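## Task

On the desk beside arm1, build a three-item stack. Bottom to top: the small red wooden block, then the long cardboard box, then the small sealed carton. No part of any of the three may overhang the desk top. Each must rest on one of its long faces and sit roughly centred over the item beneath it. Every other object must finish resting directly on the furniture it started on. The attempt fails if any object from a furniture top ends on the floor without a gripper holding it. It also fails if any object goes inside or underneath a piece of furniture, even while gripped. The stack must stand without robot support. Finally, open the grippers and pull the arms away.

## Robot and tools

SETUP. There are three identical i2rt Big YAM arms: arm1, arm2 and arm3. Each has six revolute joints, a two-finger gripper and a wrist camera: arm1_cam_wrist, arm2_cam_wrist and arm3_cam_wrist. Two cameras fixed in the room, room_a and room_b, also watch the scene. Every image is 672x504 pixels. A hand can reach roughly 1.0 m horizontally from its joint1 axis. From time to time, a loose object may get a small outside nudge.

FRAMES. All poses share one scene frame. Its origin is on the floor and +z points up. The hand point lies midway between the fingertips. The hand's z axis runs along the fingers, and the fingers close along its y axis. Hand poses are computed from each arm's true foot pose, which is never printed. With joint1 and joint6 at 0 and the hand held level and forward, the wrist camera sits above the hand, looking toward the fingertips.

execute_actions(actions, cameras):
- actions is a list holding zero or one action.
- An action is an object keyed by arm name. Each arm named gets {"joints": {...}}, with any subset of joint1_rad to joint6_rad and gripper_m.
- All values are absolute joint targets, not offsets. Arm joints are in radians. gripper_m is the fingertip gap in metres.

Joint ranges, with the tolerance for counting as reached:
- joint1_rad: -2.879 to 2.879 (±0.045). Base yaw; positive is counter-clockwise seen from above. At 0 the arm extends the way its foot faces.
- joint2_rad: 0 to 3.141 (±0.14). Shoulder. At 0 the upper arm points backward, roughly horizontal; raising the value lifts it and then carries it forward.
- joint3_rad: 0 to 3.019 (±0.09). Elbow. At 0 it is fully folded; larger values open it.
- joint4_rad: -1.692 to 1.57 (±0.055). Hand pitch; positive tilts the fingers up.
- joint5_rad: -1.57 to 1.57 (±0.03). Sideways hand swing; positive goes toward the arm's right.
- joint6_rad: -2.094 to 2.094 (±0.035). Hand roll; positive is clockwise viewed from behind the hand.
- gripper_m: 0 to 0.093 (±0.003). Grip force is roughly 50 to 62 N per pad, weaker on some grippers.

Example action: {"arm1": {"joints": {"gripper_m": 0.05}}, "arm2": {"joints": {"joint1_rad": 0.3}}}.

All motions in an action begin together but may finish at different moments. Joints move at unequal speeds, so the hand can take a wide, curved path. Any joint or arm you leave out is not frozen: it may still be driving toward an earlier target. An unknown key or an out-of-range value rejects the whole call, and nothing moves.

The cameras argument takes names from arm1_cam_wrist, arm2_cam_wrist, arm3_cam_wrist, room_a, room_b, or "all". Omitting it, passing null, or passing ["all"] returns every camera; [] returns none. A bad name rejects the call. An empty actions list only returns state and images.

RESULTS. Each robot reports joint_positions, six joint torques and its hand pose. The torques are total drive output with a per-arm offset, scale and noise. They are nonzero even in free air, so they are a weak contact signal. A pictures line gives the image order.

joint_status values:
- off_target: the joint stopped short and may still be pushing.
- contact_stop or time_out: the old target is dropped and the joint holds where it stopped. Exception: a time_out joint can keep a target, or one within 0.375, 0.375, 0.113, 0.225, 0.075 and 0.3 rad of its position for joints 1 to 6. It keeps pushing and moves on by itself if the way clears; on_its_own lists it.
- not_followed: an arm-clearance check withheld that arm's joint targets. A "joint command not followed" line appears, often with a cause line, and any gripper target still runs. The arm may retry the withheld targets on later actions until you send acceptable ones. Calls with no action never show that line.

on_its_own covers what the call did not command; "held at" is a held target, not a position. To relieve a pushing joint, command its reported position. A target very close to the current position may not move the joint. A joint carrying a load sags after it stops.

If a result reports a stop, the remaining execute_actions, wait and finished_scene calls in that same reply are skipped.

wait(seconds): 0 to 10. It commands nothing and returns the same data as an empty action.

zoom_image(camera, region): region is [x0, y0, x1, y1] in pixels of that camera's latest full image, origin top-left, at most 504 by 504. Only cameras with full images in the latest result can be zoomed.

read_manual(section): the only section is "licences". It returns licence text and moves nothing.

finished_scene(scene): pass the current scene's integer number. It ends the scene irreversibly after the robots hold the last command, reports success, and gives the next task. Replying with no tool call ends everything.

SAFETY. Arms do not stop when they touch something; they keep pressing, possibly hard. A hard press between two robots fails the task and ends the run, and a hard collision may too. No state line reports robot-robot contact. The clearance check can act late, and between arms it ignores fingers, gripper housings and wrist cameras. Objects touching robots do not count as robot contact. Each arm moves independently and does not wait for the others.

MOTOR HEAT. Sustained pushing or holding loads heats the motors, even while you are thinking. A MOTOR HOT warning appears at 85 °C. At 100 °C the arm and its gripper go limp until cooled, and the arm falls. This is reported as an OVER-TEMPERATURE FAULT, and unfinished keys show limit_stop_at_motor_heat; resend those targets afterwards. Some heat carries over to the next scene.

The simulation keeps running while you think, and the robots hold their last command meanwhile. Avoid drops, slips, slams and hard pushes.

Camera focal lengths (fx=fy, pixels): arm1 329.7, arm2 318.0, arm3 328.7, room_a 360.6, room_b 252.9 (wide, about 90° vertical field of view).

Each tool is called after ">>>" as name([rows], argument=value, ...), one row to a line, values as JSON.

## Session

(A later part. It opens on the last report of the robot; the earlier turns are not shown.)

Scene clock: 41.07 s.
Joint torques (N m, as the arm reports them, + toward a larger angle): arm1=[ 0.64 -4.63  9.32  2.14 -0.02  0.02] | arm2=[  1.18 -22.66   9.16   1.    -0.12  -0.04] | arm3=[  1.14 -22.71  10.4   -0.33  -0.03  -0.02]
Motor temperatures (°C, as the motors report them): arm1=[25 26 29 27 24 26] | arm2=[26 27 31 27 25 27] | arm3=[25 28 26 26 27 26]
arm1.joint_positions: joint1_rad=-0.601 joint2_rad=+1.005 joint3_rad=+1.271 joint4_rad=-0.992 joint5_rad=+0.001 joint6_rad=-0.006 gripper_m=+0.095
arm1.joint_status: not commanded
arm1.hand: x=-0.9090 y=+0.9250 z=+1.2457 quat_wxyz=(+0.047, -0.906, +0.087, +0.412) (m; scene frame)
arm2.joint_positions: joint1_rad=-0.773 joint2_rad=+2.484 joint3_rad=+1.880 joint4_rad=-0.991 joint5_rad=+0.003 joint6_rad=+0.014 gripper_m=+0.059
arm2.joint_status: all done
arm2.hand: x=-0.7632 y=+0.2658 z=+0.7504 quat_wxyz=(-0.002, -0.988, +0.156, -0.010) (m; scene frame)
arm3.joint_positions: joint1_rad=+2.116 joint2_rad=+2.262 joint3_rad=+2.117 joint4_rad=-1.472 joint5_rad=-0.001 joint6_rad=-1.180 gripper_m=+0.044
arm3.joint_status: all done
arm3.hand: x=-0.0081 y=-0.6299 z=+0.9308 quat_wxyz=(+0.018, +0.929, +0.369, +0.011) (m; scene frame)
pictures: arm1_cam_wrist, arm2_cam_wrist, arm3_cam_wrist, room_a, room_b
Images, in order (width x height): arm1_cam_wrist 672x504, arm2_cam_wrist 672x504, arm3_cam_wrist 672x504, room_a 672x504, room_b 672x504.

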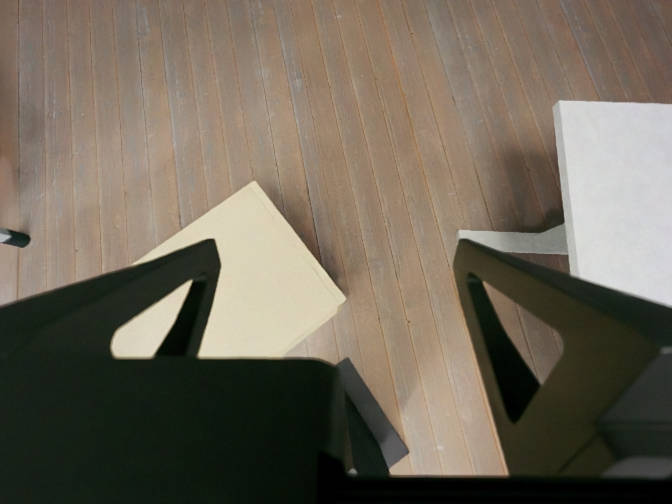

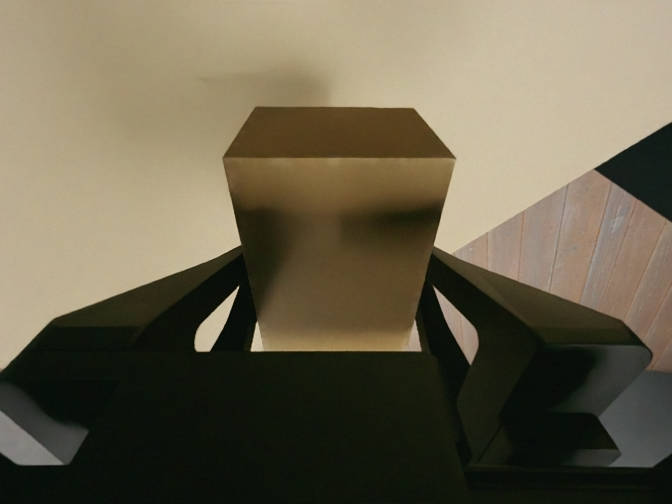

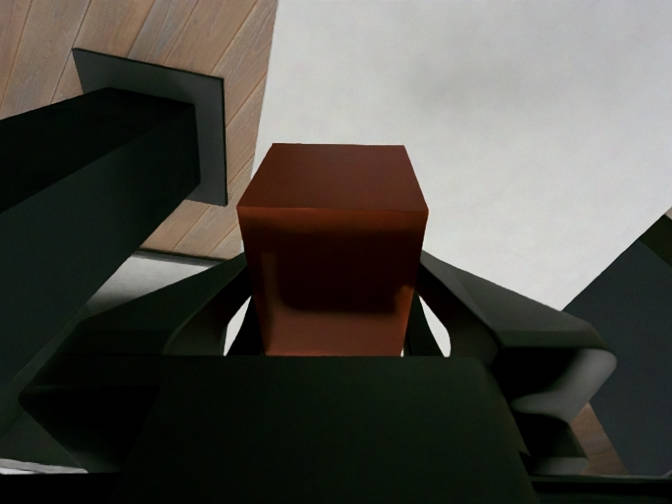

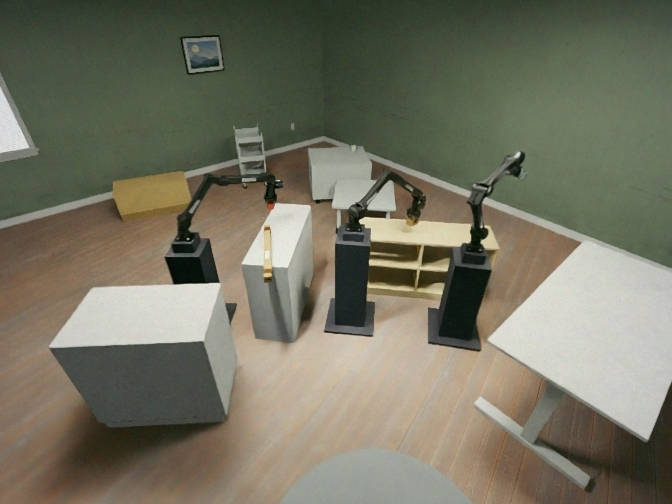

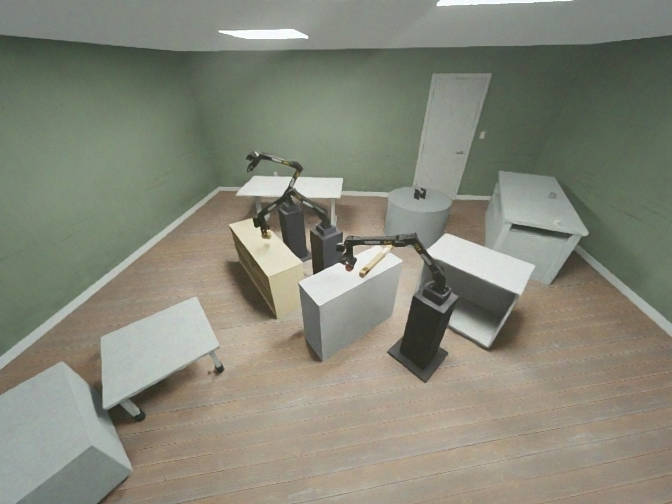

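>>> execute_actions([
  {"arm3":{"joints":{"joint2_rad":2.42,"joint4_rad":-1.28}},"arm2":{"joints":{"joint2_rad":2.57,"joint4_rad":-0.88}}},
], cameras=["arm2_cam_wrist","arm3_cam_wrist","room_b"])

>>> zoom_image(camera="room_b", region=[220, 190, 420, 310])

Scene clock: 43.33 s.
Joint torques (N m, as the arm reports them, + toward a larger angle): arm1=[ 0.64 -4.66  9.32  2.14 -0.02  0.02] | arm2=[  0.35 -23.8    8.59   0.98  -0.12  -0.05] | arm3=[  0.84 -24.44   9.37   0.53  -0.02  -0.03]
Motor temperatures (°C, as the motors report them): arm1=[25 26 29 27 24 26] | arm2=[26 27 31 27 25 27] | arm3=[25 28 26 26 27 26]
arm1.joint_positions: joint1_rad=-0.601 joint2_rad=+1.005 joint3_rad=+1.271 joint4_rad=-0.992 joint5_rad=+0.001 joint6_rad=-0.006 gripper_m=+0.095
arm1.joint_status: not commanded
arm1.hand: x=-0.9090 y=+0.9250 z=+1.2457 quat_wxyz=(+0.047, -0.906, +0.087, +0.412) (m; scene frame)
arm2.joint_positions: joint1_rad=-0.773 joint2_rad=+2.581 joint3_rad=+1.880 joint4_rad=-0.893 joint5_rad=+0.003 joint6_rad=+0.014 gripper_m=+0.059
arm2.joint_status: all done
arm2.hand: x=-0.7572 y=+0.2638 z=+0.6871 quat_wxyz=(-0.001, -0.988, +0.156, -0.009) (m; scene frame)
arm3.joint_positions: joint1_rad=+2.116 joint2_rad=+2.442 joint3_rad=+2.126 joint4_rad=-1.288 joint5_rad=-0.001 joint6_rad=-1.180 gripper_m=+0.044
arm3.joint_status: all done
arm3.hand: x=-0.0344 y=-0.6192 z=+0.8106 quat_wxyz=(+0.014, +0.929, +0.369, +0.007) (m; scene frame)
pictures: arm2_cam_wrist, arm3_cam_wrist, room_b
Images, in order (width x height): arm2_cam_wrist 672x504, arm3_cam_wrist 672x504, room_b 672x504.

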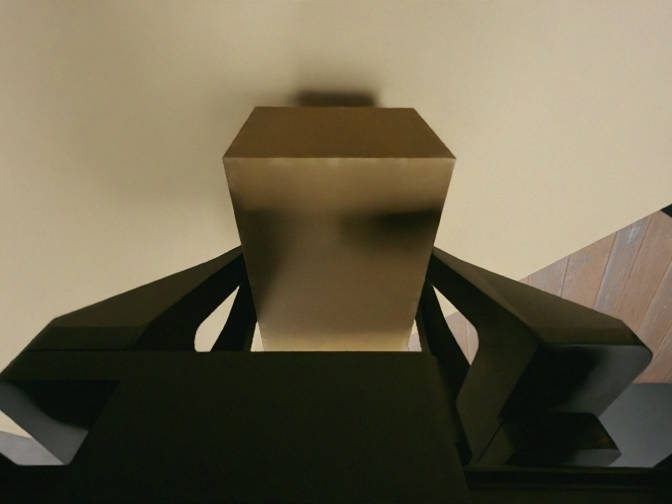

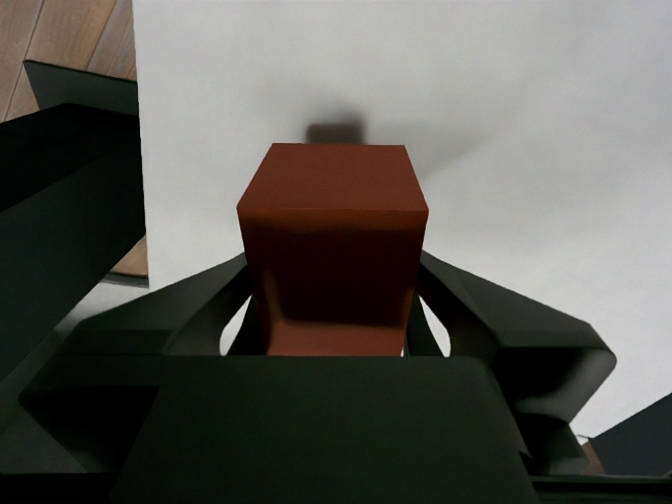

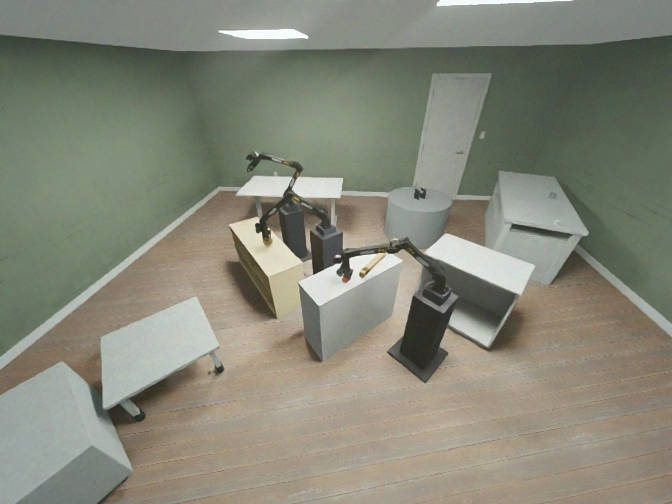

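Region (220, 190, 420, 310) of room_b's 672x504 image, scaled by 2.520, with more detail than that image has; it fills the top 302 rows of this view, and the rest is white.

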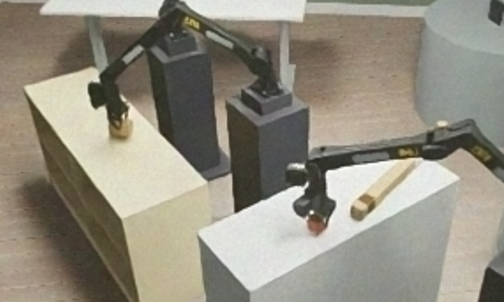

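Both a couple cm above.

>>> execute_actions([
  {"arm3":{"joints":{"joint2_rad":2.45,"joint4_rad":-1.23}},"arm2":{"joints":{"joint2_rad":2.605,"joint4_rad":-0.83}}},
], cameras=["arm2_cam_wrist","arm3_cam_wrist"])

Scene clock: 45.37 s.
Joint torques (N m, as the arm reports them, + toward a larger angle): arm1=[ 0.62 -4.64  9.32  2.14 -0.02  0.02] | arm2=[  0.84 -22.04   8.66   1.1   -0.1   -0.02] | arm3=[  1.21 -21.82   9.47   0.66  -0.02  -0.01]
Motor temperatures (°C, as the motors report them): arm1=[25 26 30 27 24 26] | arm2=[26 27 31 27 25 27] | arm3=[25 28 26 26 27 26]
arm1.joint_positions: joint1_rad=-0.601 joint2_rad=+1.005 joint3_rad=+1.271 joint4_rad=-0.992 joint5_rad=+0.001 joint6_rad=-0.006 gripper_m=+0.095
arm1.joint_status: not commanded
arm1.hand: x=-0.9090 y=+0.9250 z=+1.2457 quat_wxyz=(+0.047, -0.906, +0.087, +0.412) (m; scene frame)
arm2.joint_positions: joint1_rad=-0.773 joint2_rad=+2.592 joint3_rad=+1.880 joint4_rad=-0.845 joint5_rad=+0.003 joint6_rad=+0.014 gripper_m=+0.059
arm2.joint_status: all done
arm2.hand: x=-0.7648 y=+0.2661 z=+0.6799 quat_wxyz=(+0.001, -0.988, +0.156, +0.009) (m; scene frame)
arm3.joint_positions: joint1_rad=+2.116 joint2_rad=+2.442 joint3_rad=+2.126 joint4_rad=-1.239 joint5_rad=-0.001 joint6_rad=-1.180 gripper_m=+0.044
arm3.joint_status: all done
arm3.hand: x=-0.0453 y=-0.6143 z=+0.8105 quat_wxyz=(-0.004, +0.929, +0.369, -0.010) (m; scene frame)
pictures: arm2_cam_wrist, arm3_cam_wrist
Images, in order (width x height): arm2_cam_wrist 672x504, arm3_cam_wrist 672x504.

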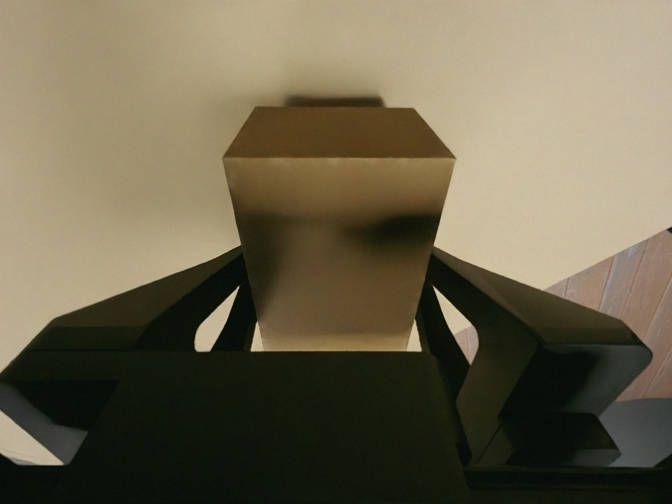

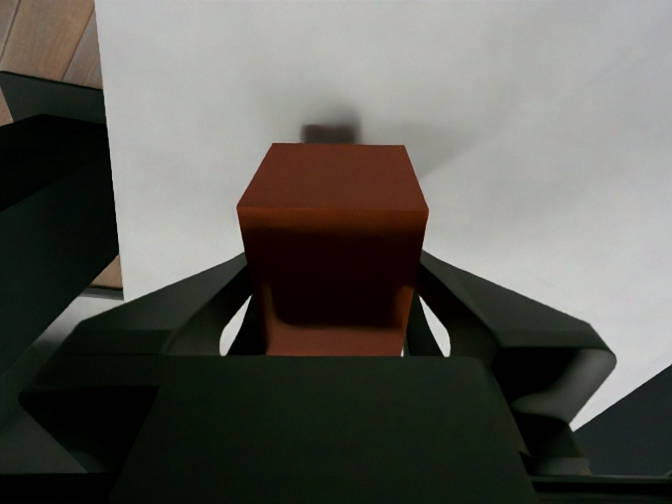

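>>> execute_actions([
  {"arm3":{"joints":{"joint2_rad":2.49}},"arm2":{"joints":{"joint2_rad":2.635}}},
], cameras=["arm2_cam_wrist","arm3_cam_wrist"])

Scene clock: 47.30 s.
Joint torques (N m, as the arm reports them, + toward a larger angle): arm1=[ 0.64 -4.64  9.31  2.14 -0.02  0.02] | arm2=[  0.69 -22.12   8.21   0.9   -0.11  -0.02] | arm3=[  1.21 -21.45   9.37   0.48  -0.04   0.  ]
Motor temperatures (°C, as the motors report them): arm1=[25 26 30 27 24 26] | arm2=[26 28 31 27 25 27] | arm3=[25 28 27 26 27 26]
arm1.joint_positions: joint1_rad=-0.601 joint2_rad=+1.005 joint3_rad=+1.271 joint4_rad=-0.992 joint5_rad=+0.001 joint6_rad=-0.006 gripper_m=+0.095
arm1.joint_status: not commanded
arm1.hand: x=-0.9090 y=+0.9250 z=+1.2457 quat_wxyz=(+0.047, -0.906, +0.087, +0.412) (m; scene frame)
arm2.joint_positions: joint1_rad=-0.773 joint2_rad=+2.625 joint3_rad=+1.880 joint4_rad=-0.841 joint5_rad=+0.003 joint6_rad=+0.014 gripper_m=+0.059
arm2.joint_status: all done
arm2.hand: x=-0.7540 y=+0.2627 z=+0.6582 quat_wxyz=(-0.001, -0.988, +0.155, -0.006) (m; scene frame)
arm3.joint_positions: joint1_rad=+2.116 joint2_rad=+2.467 joint3_rad=+2.126 joint4_rad=-1.237 joint5_rad=+0.000 joint6_rad=-1.181 gripper_m=+0.044
arm3.joint_status: all done
arm3.hand: x=-0.0419 y=-0.6158 z=+0.7932 quat_wxyz=(+0.004, +0.929, +0.370, -0.002) (m; scene frame)
pictures: arm2_cam_wrist, arm3_cam_wrist
Images, in order (width x height): arm2_cam_wrist 672x504, arm3_cam_wrist 672x504.

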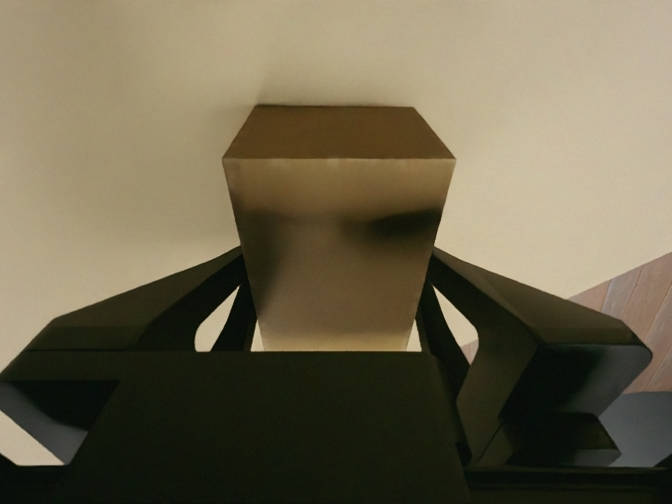

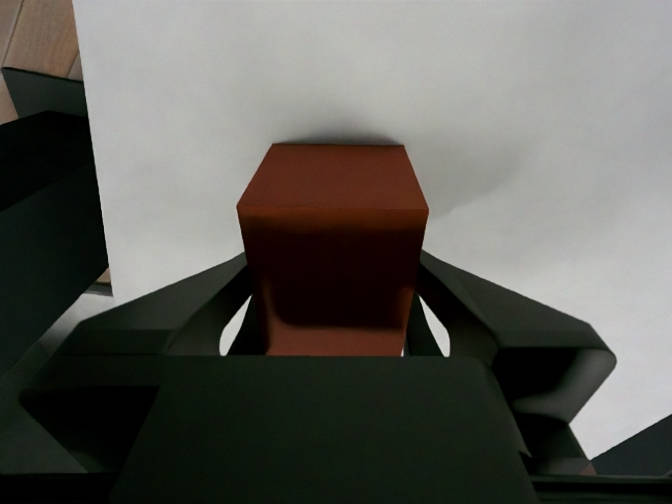

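>>> execute_actions([
  {"arm3":{"joints":{"gripper_m":0.093}},"arm2":{"joints":{"gripper_m":0.093}}},
], cameras=[])

>>> execute_actions([
  {"arm3":{"joints":{"joint2_rad":1.6,"joint4_rad":-1.6}},"arm2":{"joints":{"joint2_rad":2.2,"joint3_rad":1.95,"joint4_rad":-1.3}}},
], cameras=[])

>>> execute_actions([
  {"arm3":{"joints":{"joint1_rad":0,"joint2_rad":0.7,"joint3_rad":1.2}},"arm2":{"joints":{"joint1_rad":1.21,"joint6_rad":0.935}},"arm1":{"joints":{"joint1_rad":0.742,"joint2_rad":2.2,"joint3_rad":1.685,"joint4_rad":-1.04,"joint6_rad":1.46}}},
], cameras=[])

>>> execute_actions([
  {"arm2":{"joints":{"joint2_rad":2.36,"joint4_rad":-1.13}},"arm1":{"joints":{"joint2_rad":2.3,"joint4_rad":-0.93}}},
], cameras=["arm2_cam_wrist","arm1_cam_wrist"])

Scene clock: 52.20 s.
Joint torques (N m, as the arm reports them, + toward a larger angle): arm1=[ 0.61 -4.62  9.32  2.14 -0.02  0.02] | arm2=[  0.8  -22.07   8.39   0.78  -0.09  -0.05] | arm3=[  1.04 -20.89   9.19   0.44  -0.08  -0.01]
Motor temperatures (°C, as the motors report them): arm1=[25 26 30 27 24 26] | arm2=[26 28 31 27 25 27] | arm3=[25 28 27 26 27 26]
arm1.joint_positions: joint1_rad=-0.601 joint2_rad=+1.005 joint3_rad=+1.271 joint4_rad=-0.992 joint5_rad=+0.001 joint6_rad=-0.006 gripper_m=+0.095
arm1.joint_status: not commanded
arm1.hand: x=-0.9090 y=+0.9250 z=+1.2457 quat_wxyz=(+0.047, -0.906, +0.087, +0.412) (m; scene frame)
arm2.joint_positions: joint1_rad=-0.773 joint2_rad=+2.625 joint3_rad=+1.880 joint4_rad=-0.841 joint5_rad=+0.003 joint6_rad=+0.014 gripper_m=+0.093
arm2.joint_status: all done
arm2.hand: x=-0.7540 y=+0.2627 z=+0.6582 quat_wxyz=(-0.001, -0.988, +0.155, -0.006) (m; scene frame)
arm3.joint_positions: joint1_rad=+2.116 joint2_rad=+2.467 joint3_rad=+2.126 joint4_rad=-1.237 joint5_rad=+0.000 joint6_rad=-1.181 gripper_m=+0.093
arm3.joint_status: all done
arm3.hand: x=-0.0419 y=-0.6158 z=+0.7932 quat_wxyz=(+0.004, +0.929, +0.370, -0.002) (m; scene frame)
pictures: none
No camera images: the call's "cameras" was empty. Leave "cameras" out to get every camera's image.

Scene clock: 54.13 s.
Joint torques (N m, as the arm reports them, + toward a larger angle): arm1=[ 0.66 -4.63  9.33  2.14 -0.02  0.02] | arm2=[  0.59 -22.24   9.35  -0.24  -0.1   -0.02] | arm3=[  0.72 -13.7    7.97   0.96  -0.04   0.02]
Motor temperatures (°C, as the motors report them): arm1=[25 26 30 27 24 26] | arm2=[26 28 31 27 25 27] | arm3=[25 28 27 26 27 26]
arm1.joint_positions: joint1_rad=-0.601 joint2_rad=+1.005 joint3_rad=+1.271 joint4_rad=-0.992 joint5_rad=+0.001 joint6_rad=-0.006 gripper_m=+0.095
arm1.joint_status: not commanded
arm1.hand: x=-0.9090 y=+0.9250 z=+1.2457 quat_wxyz=(+0.047, -0.906, +0.087, +0.412) (m; scene frame)
arm2.joint_positions: joint1_rad=-0.773 joint2_rad=+2.204 joint3_rad=+1.945 joint4_rad=-1.287 joint5_rad=+0.003 joint6_rad=+0.014 gripper_m=+0.093
arm2.joint_status: all done
arm2.hand: x=-0.7665 y=+0.2675 z=+0.9566 quat_wxyz=(+0.002, -0.988, +0.155, +0.014) (m; scene frame)
arm3.joint_positions: joint1_rad=+2.116 joint2_rad=+1.612 joint3_rad=+2.147 joint4_rad=-1.594 joint5_rad=+0.000 joint6_rad=-1.181 gripper_m=+0.093
arm3.joint_status: all done
arm3.hand: x=+0.1114 y=-0.6799 z=+1.3387 quat_wxyz=(-0.181, +0.899, +0.356, -0.180) (m; scene frame)
pictures: none
No camera images: the call's "cameras" was empty. Leave "cameras" out to get every camera's image.

Scene clock: 56.47 s.
Joint torques (N m, as the arm reports them, + toward a larger angle): arm1=[  0.73 -19.94   7.64  -0.45   0.15   0.04] | arm2=[  0.38 -22.54   9.16  -0.24   0.11   0.24] | arm3=[-0.6   0.    7.66  1.13 -0.06  0.  ]
Motor temperatures (°C, as the motors report them): arm1=[25 26 30 27 24 26] | arm2=[26 28 31 27 25 27] | arm3=[25 28 27 26 27 26]
arm1.joint_positions: joint1_rad=+0.736 joint2_rad=+2.201 joint3_rad=+1.676 joint4_rad=-1.031 joint5_rad=-0.002 joint6_rad=+1.452 gripper_m=+0.095
arm1.joint_status: all done
arm1.hand: x=-0.7595 y=+0.2685 z=+0.7734 quat_wxyz=(-0.003, -0.988, +0.157, +0.005) (m; scene frame)
arm2.joint_positions: joint1_rad=+1.210 joint2_rad=+2.204 joint3_rad=+1.945 joint4_rad=-1.287 joint5_rad=+0.000 joint6_rad=+0.920 gripper_m=+0.093
arm2.joint_status: all done
arm2.hand: x=-0.0437 y=-0.6033 z=+0.9547 quat_wxyz=(-0.012, -0.928, -0.373, +0.006) (m; scene frame)
arm3.joint_positions: joint1_rad=+0.011 joint2_rad=+0.701 joint3_rad=+1.198 joint4_rad=-1.597 joint5_rad=+0.001 joint6_rad=-1.181 gripper_m=+0.093
arm3.joint_status: all done
arm3.hand: x=+0.7990 y=-0.7806 z=+1.2372 quat_wxyz=(-0.219, +0.761, -0.607, +0.064) (m; scene frame)
pictures: none
No camera images: the call's "cameras" was empty. Leave "cameras" out to get every camera's image.

Scene clock: 57.70 s.
Joint torques (N m, as the arm reports them, + toward a larger angle): arm1=[  0.82 -21.08   7.09   0.51   0.15   0.04] | arm2=[  0.38 -23.83   8.71   1.01   0.09   0.2 ] | arm3=[-0.48  0.05  7.68  1.04 -0.07  0.03]
Motor temperatures (°C, as the motors report them): arm1=[25 26 30 27 24 26] | arm2=[26 28 31 27 25 27] | arm3=[25 28 27 26 27 26]
arm1.joint_positions: joint1_rad=+0.736 joint2_rad=+2.308 joint3_rad=+1.676 joint4_rad=-0.942 joint5_rad=-0.002 joint6_rad=+1.452 gripper_m=+0.095
arm1.joint_status: all done
arm1.hand: x=-0.7600 y=+0.2692 z=+0.7076 quat_wxyz=(+0.006, -0.988, +0.157, +0.003) (m; scene frame)
arm2.joint_positions: joint1_rad=+1.210 joint2_rad=+2.369 joint3_rad=+1.945 joint4_rad=-1.145 joint5_rad=+0.000 joint6_rad=+0.920 gripper_m=+0.093
arm2.joint_status: all done
arm2.hand: x=-0.0428 y=-0.6164 z=+0.8460 quat_wxyz=(-0.001, -0.928, -0.373, +0.003) (m; scene frame)
arm3.joint_positions: joint1_rad=+0.011 joint2_rad=+0.701 joint3_rad=+1.198 joint4_rad=-1.597 joint5_rad=+0.001 joint6_rad=-1.181 gripper_m=+0.093
arm3.joint_status: not commanded
arm3.hand: x=+0.7990 y=-0.7806 z=+1.2372 quat_wxyz=(-0.219, +0.761, -0.607, +0.064) (m; scene frame)
pictures: arm1_cam_wrist, arm2_cam_wrist
Images, in order (width x height): arm1_cam_wrist 672x504, arm2_cam_wrist 672x504.

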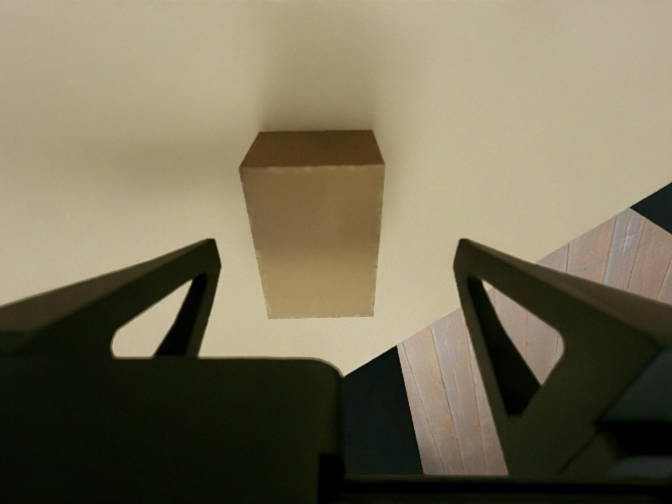

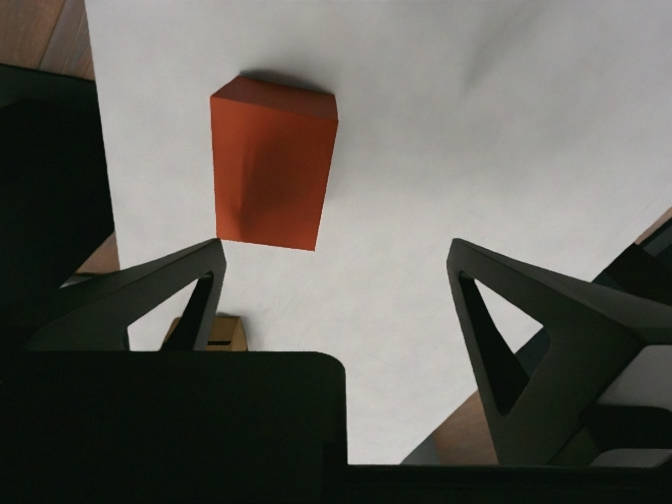

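>>> execute_actions([
  {"arm2":{"joints":{"joint2_rad":2.45,"joint3_rad":2.165,"joint4_rad":-1.28,"joint6_rad":1.06}},"arm1":{"joints":{"joint1_rad":0.775,"joint2_rad":2.33,"joint3_rad":1.735,"joint4_rad":-0.97,"joint6_rad":1.49}}},
], cameras=[])

>>> execute_actions([
  {"arm2":{"joints":{"joint2_rad":2.53,"joint4_rad":-1.18}},"arm1":{"joints":{"joint2_rad":2.405,"joint4_rad":-0.875}}},
], cameras=["arm2_cam_wrist","arm1_cam_wrist"])

Scene clock: 62.40 s.
Joint torques (N m, as the arm reports them, + toward a larger angle): arm1=[  0.35 -18.86  10.16  -0.64   0.15   0.05] | arm2=[ -0.05 -23.77  12.48  -0.41   0.1    0.21] | arm3=[-0.29 -0.35  7.66  1.04 -0.04  0.03]
Motor temperatures (°C, as the motors report them): arm1=[25 27 30 27 24 26] | arm2=[26 28 31 27 25 27] | arm3=[25 28 27 26 27 26]
arm1.joint_positions: joint1_rad=+0.778 joint2_rad=+2.312 joint3_rad=+1.686 joint4_rad=-0.958 joint5_rad=-0.002 joint6_rad=+1.482 gripper_m=+0.095
arm1.joint_status: all done
arm1.hand: x=-0.7355 y=+0.2587 z=+0.7084 quat_wxyz=(+0.011, -0.988, +0.152, +0.002) (m; scene frame)
arm2.joint_positions: joint1_rad=+1.210 joint2_rad=+2.446 joint3_rad=+2.120 joint4_rad=-1.266 joint5_rad=+0.000 joint6_rad=+1.045 gripper_m=+0.093
arm2.joint_status: all done
arm2.hand: x=-0.0400 y=-0.6401 z=+0.8562 quat_wxyz=(+0.010, -0.949, -0.315, +0.000) (m; scene frame)
arm3.joint_positions: joint1_rad=+0.011 joint2_rad=+0.701 joint3_rad=+1.198 joint4_rad=-1.597 joint5_rad=+0.001 joint6_rad=-1.181 gripper_m=+0.093
arm3.joint_status: not commanded
arm3.hand: x=+0.7990 y=-0.7806 z=+1.2372 quat_wxyz=(-0.219, +0.761, -0.607, +0.064) (m; scene frame)
pictures: none
No camera images: the call's "cameras" was empty. Leave "cameras" out to get every camera's image.

Scene clock: 63.40 s.
Joint torques (N m, as the arm reports them, + toward a larger angle): arm1=[  0.19 -20.76   8.75   0.43   0.15   0.05] | arm2=[ -0.13 -24.98  11.68   0.85   0.08   0.23] | arm3=[-0.25 -0.29  7.69  1.07 -0.05  0.01]
Motor temperatures (°C, as the motors report them): arm1=[25 27 30 27 24 26] | arm2=[26 28 32 27 25 27] | arm3=[25 27 27 26 27 26]
arm1.joint_positions: joint1_rad=+0.778 joint2_rad=+2.410 joint3_rad=+1.698 joint4_rad=-0.887 joint5_rad=-0.002 joint6_rad=+1.482 gripper_m=+0.095
arm1.joint_status: all done
arm1.hand: x=-0.7350 y=+0.2615 z=+0.6517 quat_wxyz=(+0.018, -0.988, +0.152, +0.000) (m; scene frame)
arm2.joint_positions: joint1_rad=+1.210 joint2_rad=+2.530 joint3_rad=+2.125 joint4_rad=-1.194 joint5_rad=+0.000 joint6_rad=+1.045 gripper_m=+0.093
arm2.joint_status: all done
arm2.hand: x=-0.0400 y=-0.6427 z=+0.7994 quat_wxyz=(+0.013, -0.949, -0.315, +0.000) (m; scene frame)
arm3.joint_positions: joint1_rad=+0.011 joint2_rad=+0.701 joint3_rad=+1.198 joint4_rad=-1.597 joint5_rad=+0.001 joint6_rad=-1.181 gripper_m=+0.093
arm3.joint_status: not commanded
arm3.hand: x=+0.7990 y=-0.7806 z=+1.2372 quat_wxyz=(-0.219, +0.761, -0.607, +0.064) (m; scene frame)
pictures: arm1_cam_wrist, arm2_cam_wrist
Images, in order (width x height): arm1_cam_wrist 672x504, arm2_cam_wrist 672x504.

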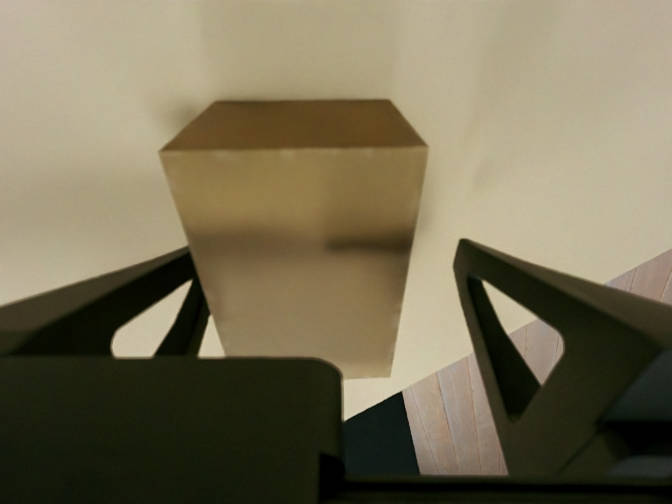

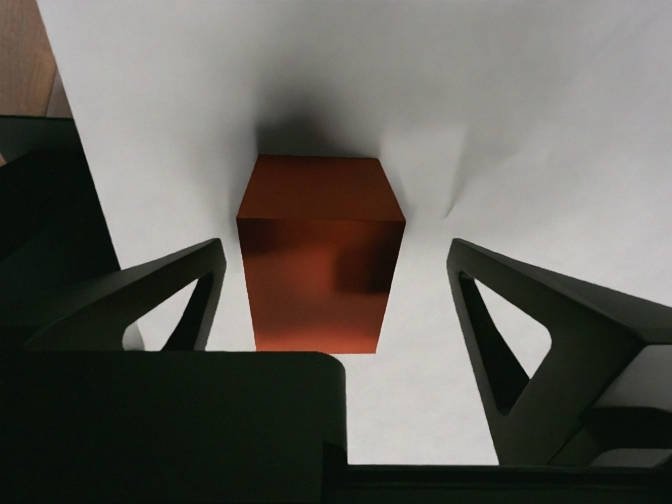

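>>> execute_actions([
  {"arm2":{"joints":{"gripper_m":0.03,"joint4_rad":-1.155}},"arm1":{"joints":{"gripper_m":0.04,"joint4_rad":-0.845}}},
], cameras=[])

>>> execute_actions([
  {"arm2":{"joints":{"joint2_rad":2.2,"joint3_rad":1.9,"joint4_rad":-1.27}},"arm1":{"joints":{"joint2_rad":2.2,"joint3_rad":2.0,"joint4_rad":-1.37}}},
], cameras=[])

>>> execute_actions([
  {"arm2":{"joints":{"joint1_rad":-0.77,"joint6_rad":0}},"arm1":{"joints":{"joint1_rad":-1.55}}},
], cameras=[])

>>> execute_actions([
  {"arm2":{"joints":{"joint2_rad":2.59,"joint4_rad":-0.85}},"arm1":{"joints":{"joint2_rad":2.33,"joint4_rad":-1.2}}},
], cameras=["arm2_cam_wrist","arm1_cam_wrist","room_a"])

Scene clock: 68.63 s.
Joint torques (N m, as the arm reports them, + toward a larger angle): arm1=[  0.2  -20.99   8.8    0.62   0.15   0.04] | arm2=[  0.4  -24.04  11.74   1.     0.07   0.23] | arm3=[-0.71  0.05  7.72  1.1  -0.07  0.03]
Motor temperatures (°C, as the motors report them): arm1=[25 28 30 27 24 26] | arm2=[26 29 32 27 25 27] | arm3=[25 27 27 26 27 26]
arm1.joint_positions: joint1_rad=+0.778 joint2_rad=+2.410 joint3_rad=+1.698 joint4_rad=-0.859 joint5_rad=-0.002 joint6_rad=+1.483 gripper_m=+0.059
arm1.joint_status: gripper_m off_target (ended at +0.059, target +0.040); the others done
arm1.hand: x=-0.7376 y=+0.2551 z=+0.6516 quat_wxyz=(+0.004, -0.988, +0.152, +0.003) (m; scene frame)
arm2.joint_positions: joint1_rad=+1.210 joint2_rad=+2.530 joint3_rad=+2.125 joint4_rad=-1.170 joint5_rad=+0.000 joint6_rad=+1.046 gripper_m=+0.044
arm2.joint_status: gripper_m off_target (ended at +0.044, target +0.030); the others done
arm2.hand: x=-0.0394 y=-0.6485 z=+0.7993 quat_wxyz=(+0.002, -0.949, -0.314, +0.002) (m; scene frame)
arm3.joint_positions: joint1_rad=+0.011 joint2_rad=+0.701 joint3_rad=+1.198 joint4_rad=-1.597 joint5_rad=+0.001 joint6_rad=-1.181 gripper_m=+0.093
arm3.joint_status: not commanded
arm3.hand: x=+0.7990 y=-0.7806 z=+1.2372 quat_wxyz=(-0.219, +0.761, -0.607, +0.064) (m; scene frame)
pictures: none
No camera images: the call's "cameras" was empty. Leave "cameras" out to get every camera's image.

Scene clock: 70.20 s.
Joint torques (N m, as the arm reports them, + toward a larger angle): arm1=[  0.19 -22.27   8.95  -0.62   0.15   0.04] | arm2=[  0.11 -21.33   8.25  -0.24   0.07   0.23] | arm3=[-0.67  0.17  7.74  1.03 -0.06  0.03]
Motor temperatures (°C, as the motors report them): arm1=[25 28 30 27 24 26] | arm2=[26 29 32 27 25 27] | arm3=[25 27 27 26 27 26]
arm1.joint_positions: joint1_rad=+0.778 joint2_rad=+2.215 joint3_rad=+1.986 joint4_rad=-1.360 joint5_rad=-0.002 joint6_rad=+1.483 gripper_m=+0.059
arm1.joint_status: all done
arm1.hand: x=-0.7487 y=+0.2227 z=+0.8734 quat_wxyz=(+0.013, -0.988, +0.152, +0.001) (m; scene frame)
arm2.joint_positions: joint1_rad=+1.210 joint2_rad=+2.194 joint3_rad=+1.906 joint4_rad=-1.259 joint5_rad=+0.000 joint6_rad=+1.046 gripper_m=+0.044
arm2.joint_status: all done
arm2.hand: x=-0.0445 y=-0.5976 z=+0.9474 quat_wxyz=(-0.012, -0.949, -0.314, +0.005) (m; scene frame)
arm3.joint_positions: joint1_rad=+0.011 joint2_rad=+0.701 joint3_rad=+1.198 joint4_rad=-1.597 joint5_rad=+0.001 joint6_rad=-1.181 gripper_m=+0.093
arm3.joint_status: not commanded
arm3.hand: x=+0.7990 y=-0.7806 z=+1.2372 quat_wxyz=(-0.219, +0.761, -0.607, +0.064) (m; scene frame)
pictures: none
No camera images: the call's "cameras" was empty. Leave "cameras" out to get every camera's image.

Scene clock: 72.73 s.
Joint torques (N m, as the arm reports them, + toward a larger angle): arm1=[  0.32 -22.23   9.03  -0.57   0.01   0.03] | arm2=[  0.24 -21.07   8.36  -0.04  -0.09  -0.02] | arm3=[-0.66  0.05  7.6   1.14 -0.07  0.03]
Motor temperatures (°C, as the motors report them): arm1=[25 28 30 27 24 26] | arm2=[26 29 32 27 25 27] | arm3=[25 27 27 26 27 26]
arm1.joint_positions: joint1_rad=-1.545 joint2_rad=+2.215 joint3_rad=+1.986 joint4_rad=-1.360 joint5_rad=+0.002 joint6_rad=+1.483 gripper_m=+0.059
arm1.joint_status: all done
arm1.hand: x=-0.7675 y=+1.4539 z=+0.8857 quat_wxyz=(+0.001, -0.254, +0.967, -0.003) (m; scene frame)
arm2.joint_positions: joint1_rad=-0.770 joint2_rad=+2.195 joint3_rad=+1.906 joint4_rad=-1.259 joint5_rad=+0.003 joint6_rad=+0.014 gripper_m=+0.044
arm2.joint_status: all done
arm2.hand: x=-0.7615 y=+0.2635 z=+0.9483 quat_wxyz=(+0.002, -0.988, +0.154, +0.013) (m; scene frame)
arm3.joint_positions: joint1_rad=+0.011 joint2_rad=+0.701 joint3_rad=+1.198 joint4_rad=-1.597 joint5_rad=+0.001 joint6_rad=-1.181 gripper_m=+0.093
arm3.joint_status: not commanded
arm3.hand: x=+0.7990 y=-0.7806 z=+1.2372 quat_wxyz=(-0.219, +0.761, -0.607, +0.064) (m; scene frame)
pictures: none
No camera images: the call's "cameras" was empty. Leave "cameras" out to get every camera's image.

Scene clock: 74.17 s.
Joint torques (N m, as the arm reports them, + toward a larger angle): arm1=[  0.33 -23.5    8.73   0.55   0.01   0.03] | arm2=[  0.19 -23.35   8.3    0.94  -0.09  -0.03] | arm3=[-0.33 -0.13  7.71  1.08 -0.04  0.04]
Motor temperatures (°C, as the motors report them): arm1=[25 28 30 27 24 26] | arm2=[26 29 32 27 25 27] | arm3=[25 27 27 26 27 26]
arm1.joint_positions: joint1_rad=-1.545 joint2_rad=+2.349 joint3_rad=+1.986 joint4_rad=-1.212 joint5_rad=+0.002 joint6_rad=+1.483 gripper_m=+0.059
arm1.joint_status: all done
arm1.hand: x=-0.7768 y=+1.4739 z=+0.7973 quat_wxyz=(-0.001, -0.254, +0.967, +0.004) (m; scene frame)
arm2.joint_positions: joint1_rad=-0.770 joint2_rad=+2.593 joint3_rad=+1.884 joint4_rad=-0.863 joint5_rad=+0.003 joint6_rad=+0.014 gripper_m=+0.044
arm2.joint_status: all done
arm2.hand: x=-0.7633 y=+0.2631 z=+0.6807 quat_wxyz=(+0.000, -0.988, +0.154, +0.002) (m; scene frame)
arm3.joint_positions: joint1_rad=+0.011 joint2_rad=+0.701 joint3_rad=+1.198 joint4_rad=-1.597 joint5_rad=+0.001 joint6_rad=-1.181 gripper_m=+0.093
arm3.joint_status: not commanded
arm3.hand: x=+0.7990 y=-0.7806 z=+1.2372 quat_wxyz=(-0.219, +0.761, -0.607, +0.064) (m; scene frame)
pictures: arm1_cam_wrist, arm2_cam_wrist, room_a
Images, in order (width x height): arm1_cam_wrist 672x504, arm2_cam_wrist 672x504, room_a 672x504.

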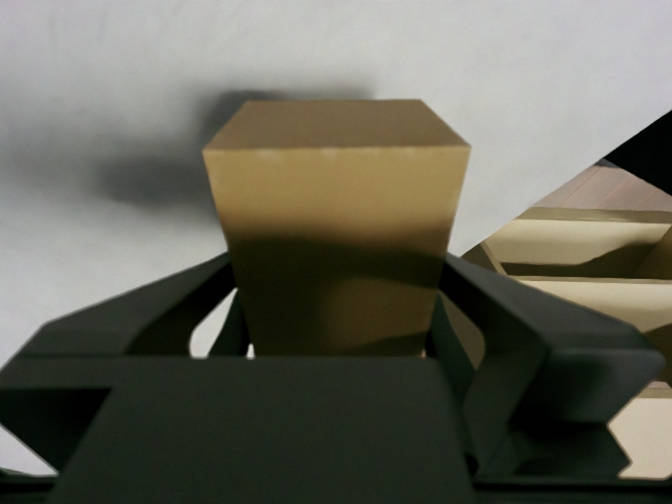

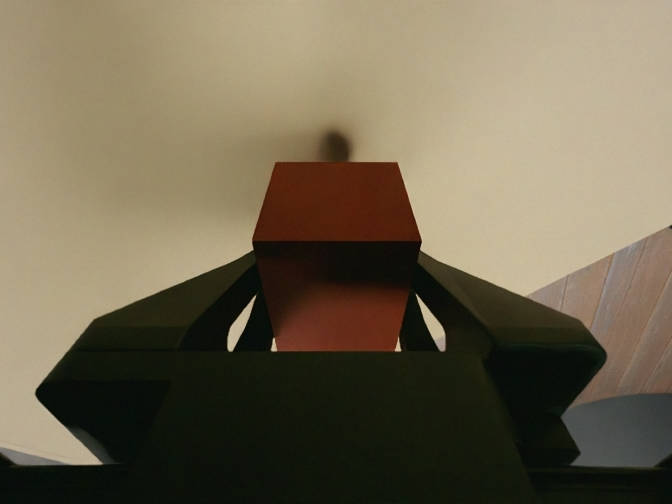

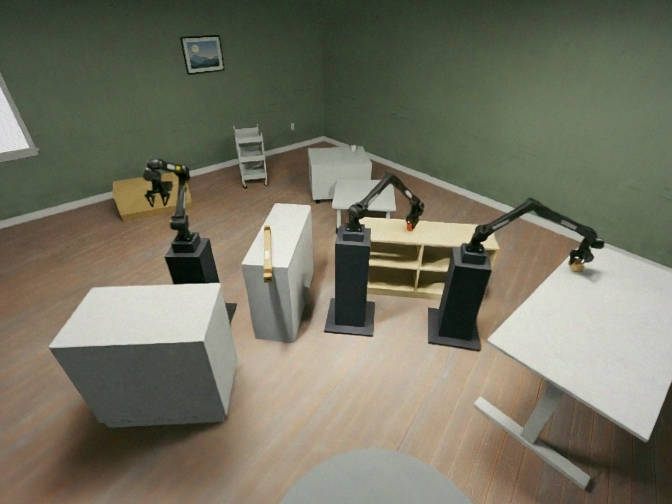

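>>> execute_actions([
  {"arm2":{"joints":{"joint2_rad":2.63}},"arm1":{"joints":{"joint2_rad":2.40,"joint4_rad":-1.16}}},
], cameras=["arm2_cam_wrist","arm1_cam_wrist"])

Scene clock: 76.20 s.
Joint torques (N m, as the arm reports them, + toward a larger angle): arm1=[  0.25 -22.1    8.56   0.44   0.01   0.03] | arm2=[  0.74 -22.44   8.06   0.9   -0.09  -0.02] | arm3=[-0.7  -0.13  7.71  1.11 -0.07  0.04]
Motor temperatures (°C, as the motors report them): arm1=[25 28 30 27 24 26] | arm2=[26 29 32 27 25 27] | arm3=[25 27 27 26 27 26]
arm1.joint_positions: joint1_rad=-1.545 joint2_rad=+2.398 joint3_rad=+1.986 joint4_rad=-1.170 joint5_rad=+0.002 joint6_rad=+1.483 gripper_m=+0.059
arm1.joint_status: all done
arm1.hand: x=-0.7777 y=+1.4758 z=+0.7640 quat_wxyz=(+0.000, -0.254, +0.967, +0.000) (m; scene frame)
arm2.joint_positions: joint1_rad=-0.770 joint2_rad=+2.621 joint3_rad=+1.884 joint4_rad=-0.863 joint5_rad=+0.003 joint6_rad=+0.014 gripper_m=+0.044
arm2.joint_status: all done
arm2.hand: x=-0.7535 y=+0.2601 z=+0.6625 quat_wxyz=(-0.002, -0.988, +0.154, -0.012) (m; scene frame)
arm3.joint_positions: joint1_rad=+0.011 joint2_rad=+0.701 joint3_rad=+1.198 joint4_rad=-1.597 joint5_rad=+0.001 joint6_rad=-1.181 gripper_m=+0.093
arm3.joint_status: not commanded
arm3.hand: x=+0.7990 y=-0.7806 z=+1.2372 quat_wxyz=(-0.219, +0.761, -0.607, +0.064) (m; scene frame)
pictures: arm1_cam_wrist, arm2_cam_wrist
Images, in order (width x height): arm1_cam_wrist 672x504, arm2_cam_wrist 672x504.

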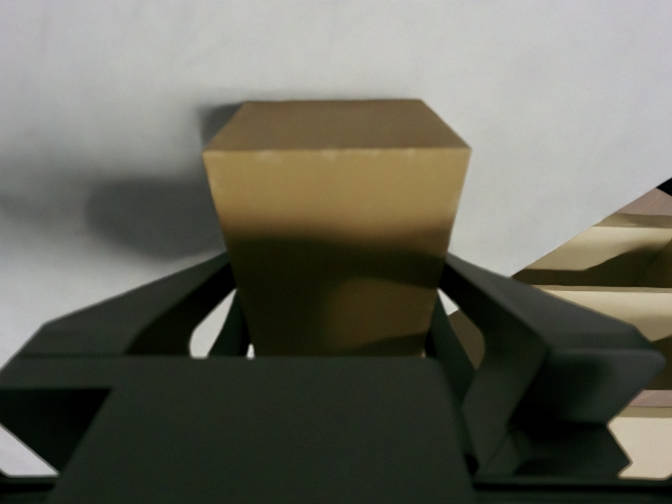

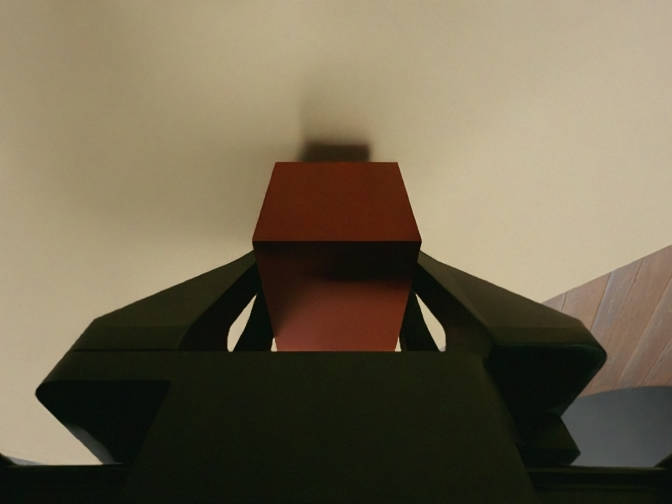

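>>> execute_actions([
  {"arm2":{"joints":{"joint2_rad":2.655,"joint4_rad":-0.81}},"arm1":{"joints":{"joint2_rad":2.435}}},
], cameras=["arm2_cam_wrist","arm1_cam_wrist"])

Scene clock: 80.73 s.
Joint torques (N m, as the arm reports them, + toward a larger angle): arm1=[  0.33 -19.42   8.56   0.42   0.01   0.03] | arm2=[  0.52 -22.14   7.93   1.08  -0.07  -0.04] | arm3=[-0.54 -0.09  7.68  1.05 -0.08  0.02]
Motor temperatures (°C, as the motors report them): arm1=[25 29 30 27 24 26] | arm2=[26 29 32 27 25 27] | arm3=[25 27 27 26 27 26]
arm1.joint_positions: joint1_rad=-1.545 joint2_rad=+2.399 joint3_rad=+1.986 joint4_rad=-1.170 joint5_rad=+0.002 joint6_rad=+1.483 gripper_m=+0.059
arm1.joint_status: all done
arm1.hand: x=-0.7776 y=+1.4756 z=+0.7634 quat_wxyz=(+0.000, -0.254, +0.967, +0.000) (m; scene frame)
arm2.joint_positions: joint1_rad=-0.770 joint2_rad=+2.644 joint3_rad=+1.884 joint4_rad=-0.825 joint5_rad=+0.003 joint6_rad=+0.014 gripper_m=+0.044
arm2.joint_status: all done
arm2.hand: x=-0.7540 y=+0.2602 z=+0.6475 quat_wxyz=(-0.001, -0.988, +0.154, -0.005) (m; scene frame)
arm3.joint_positions: joint1_rad=+0.011 joint2_rad=+0.701 joint3_rad=+1.198 joint4_rad=-1.597 joint5_rad=+0.001 joint6_rad=-1.181 gripper_m=+0.093
arm3.joint_status: not commanded
arm3.hand: x=+0.7990 y=-0.7806 z=+1.2372 quat_wxyz=(-0.219, +0.761, -0.607, +0.064) (m; scene frame)
pictures: arm1_cam_wrist, arm2_cam_wrist
Images, in order (width x height): arm1_cam_wrist 672x504, arm2_cam_wrist 672x504.

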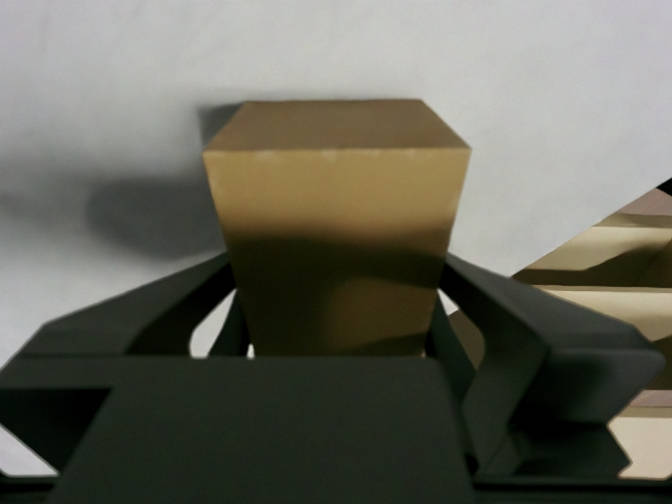

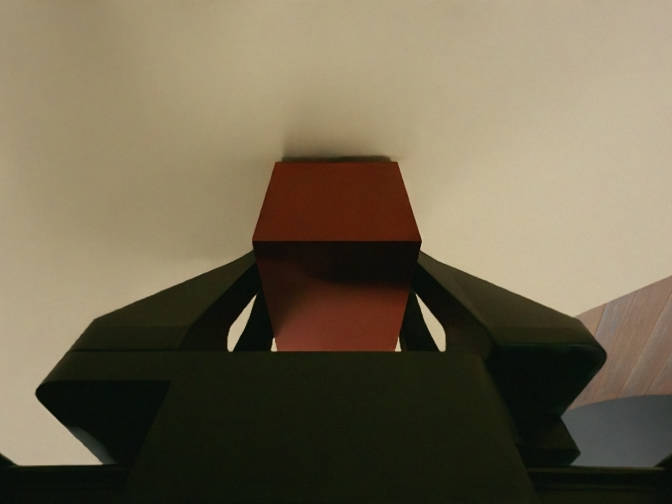

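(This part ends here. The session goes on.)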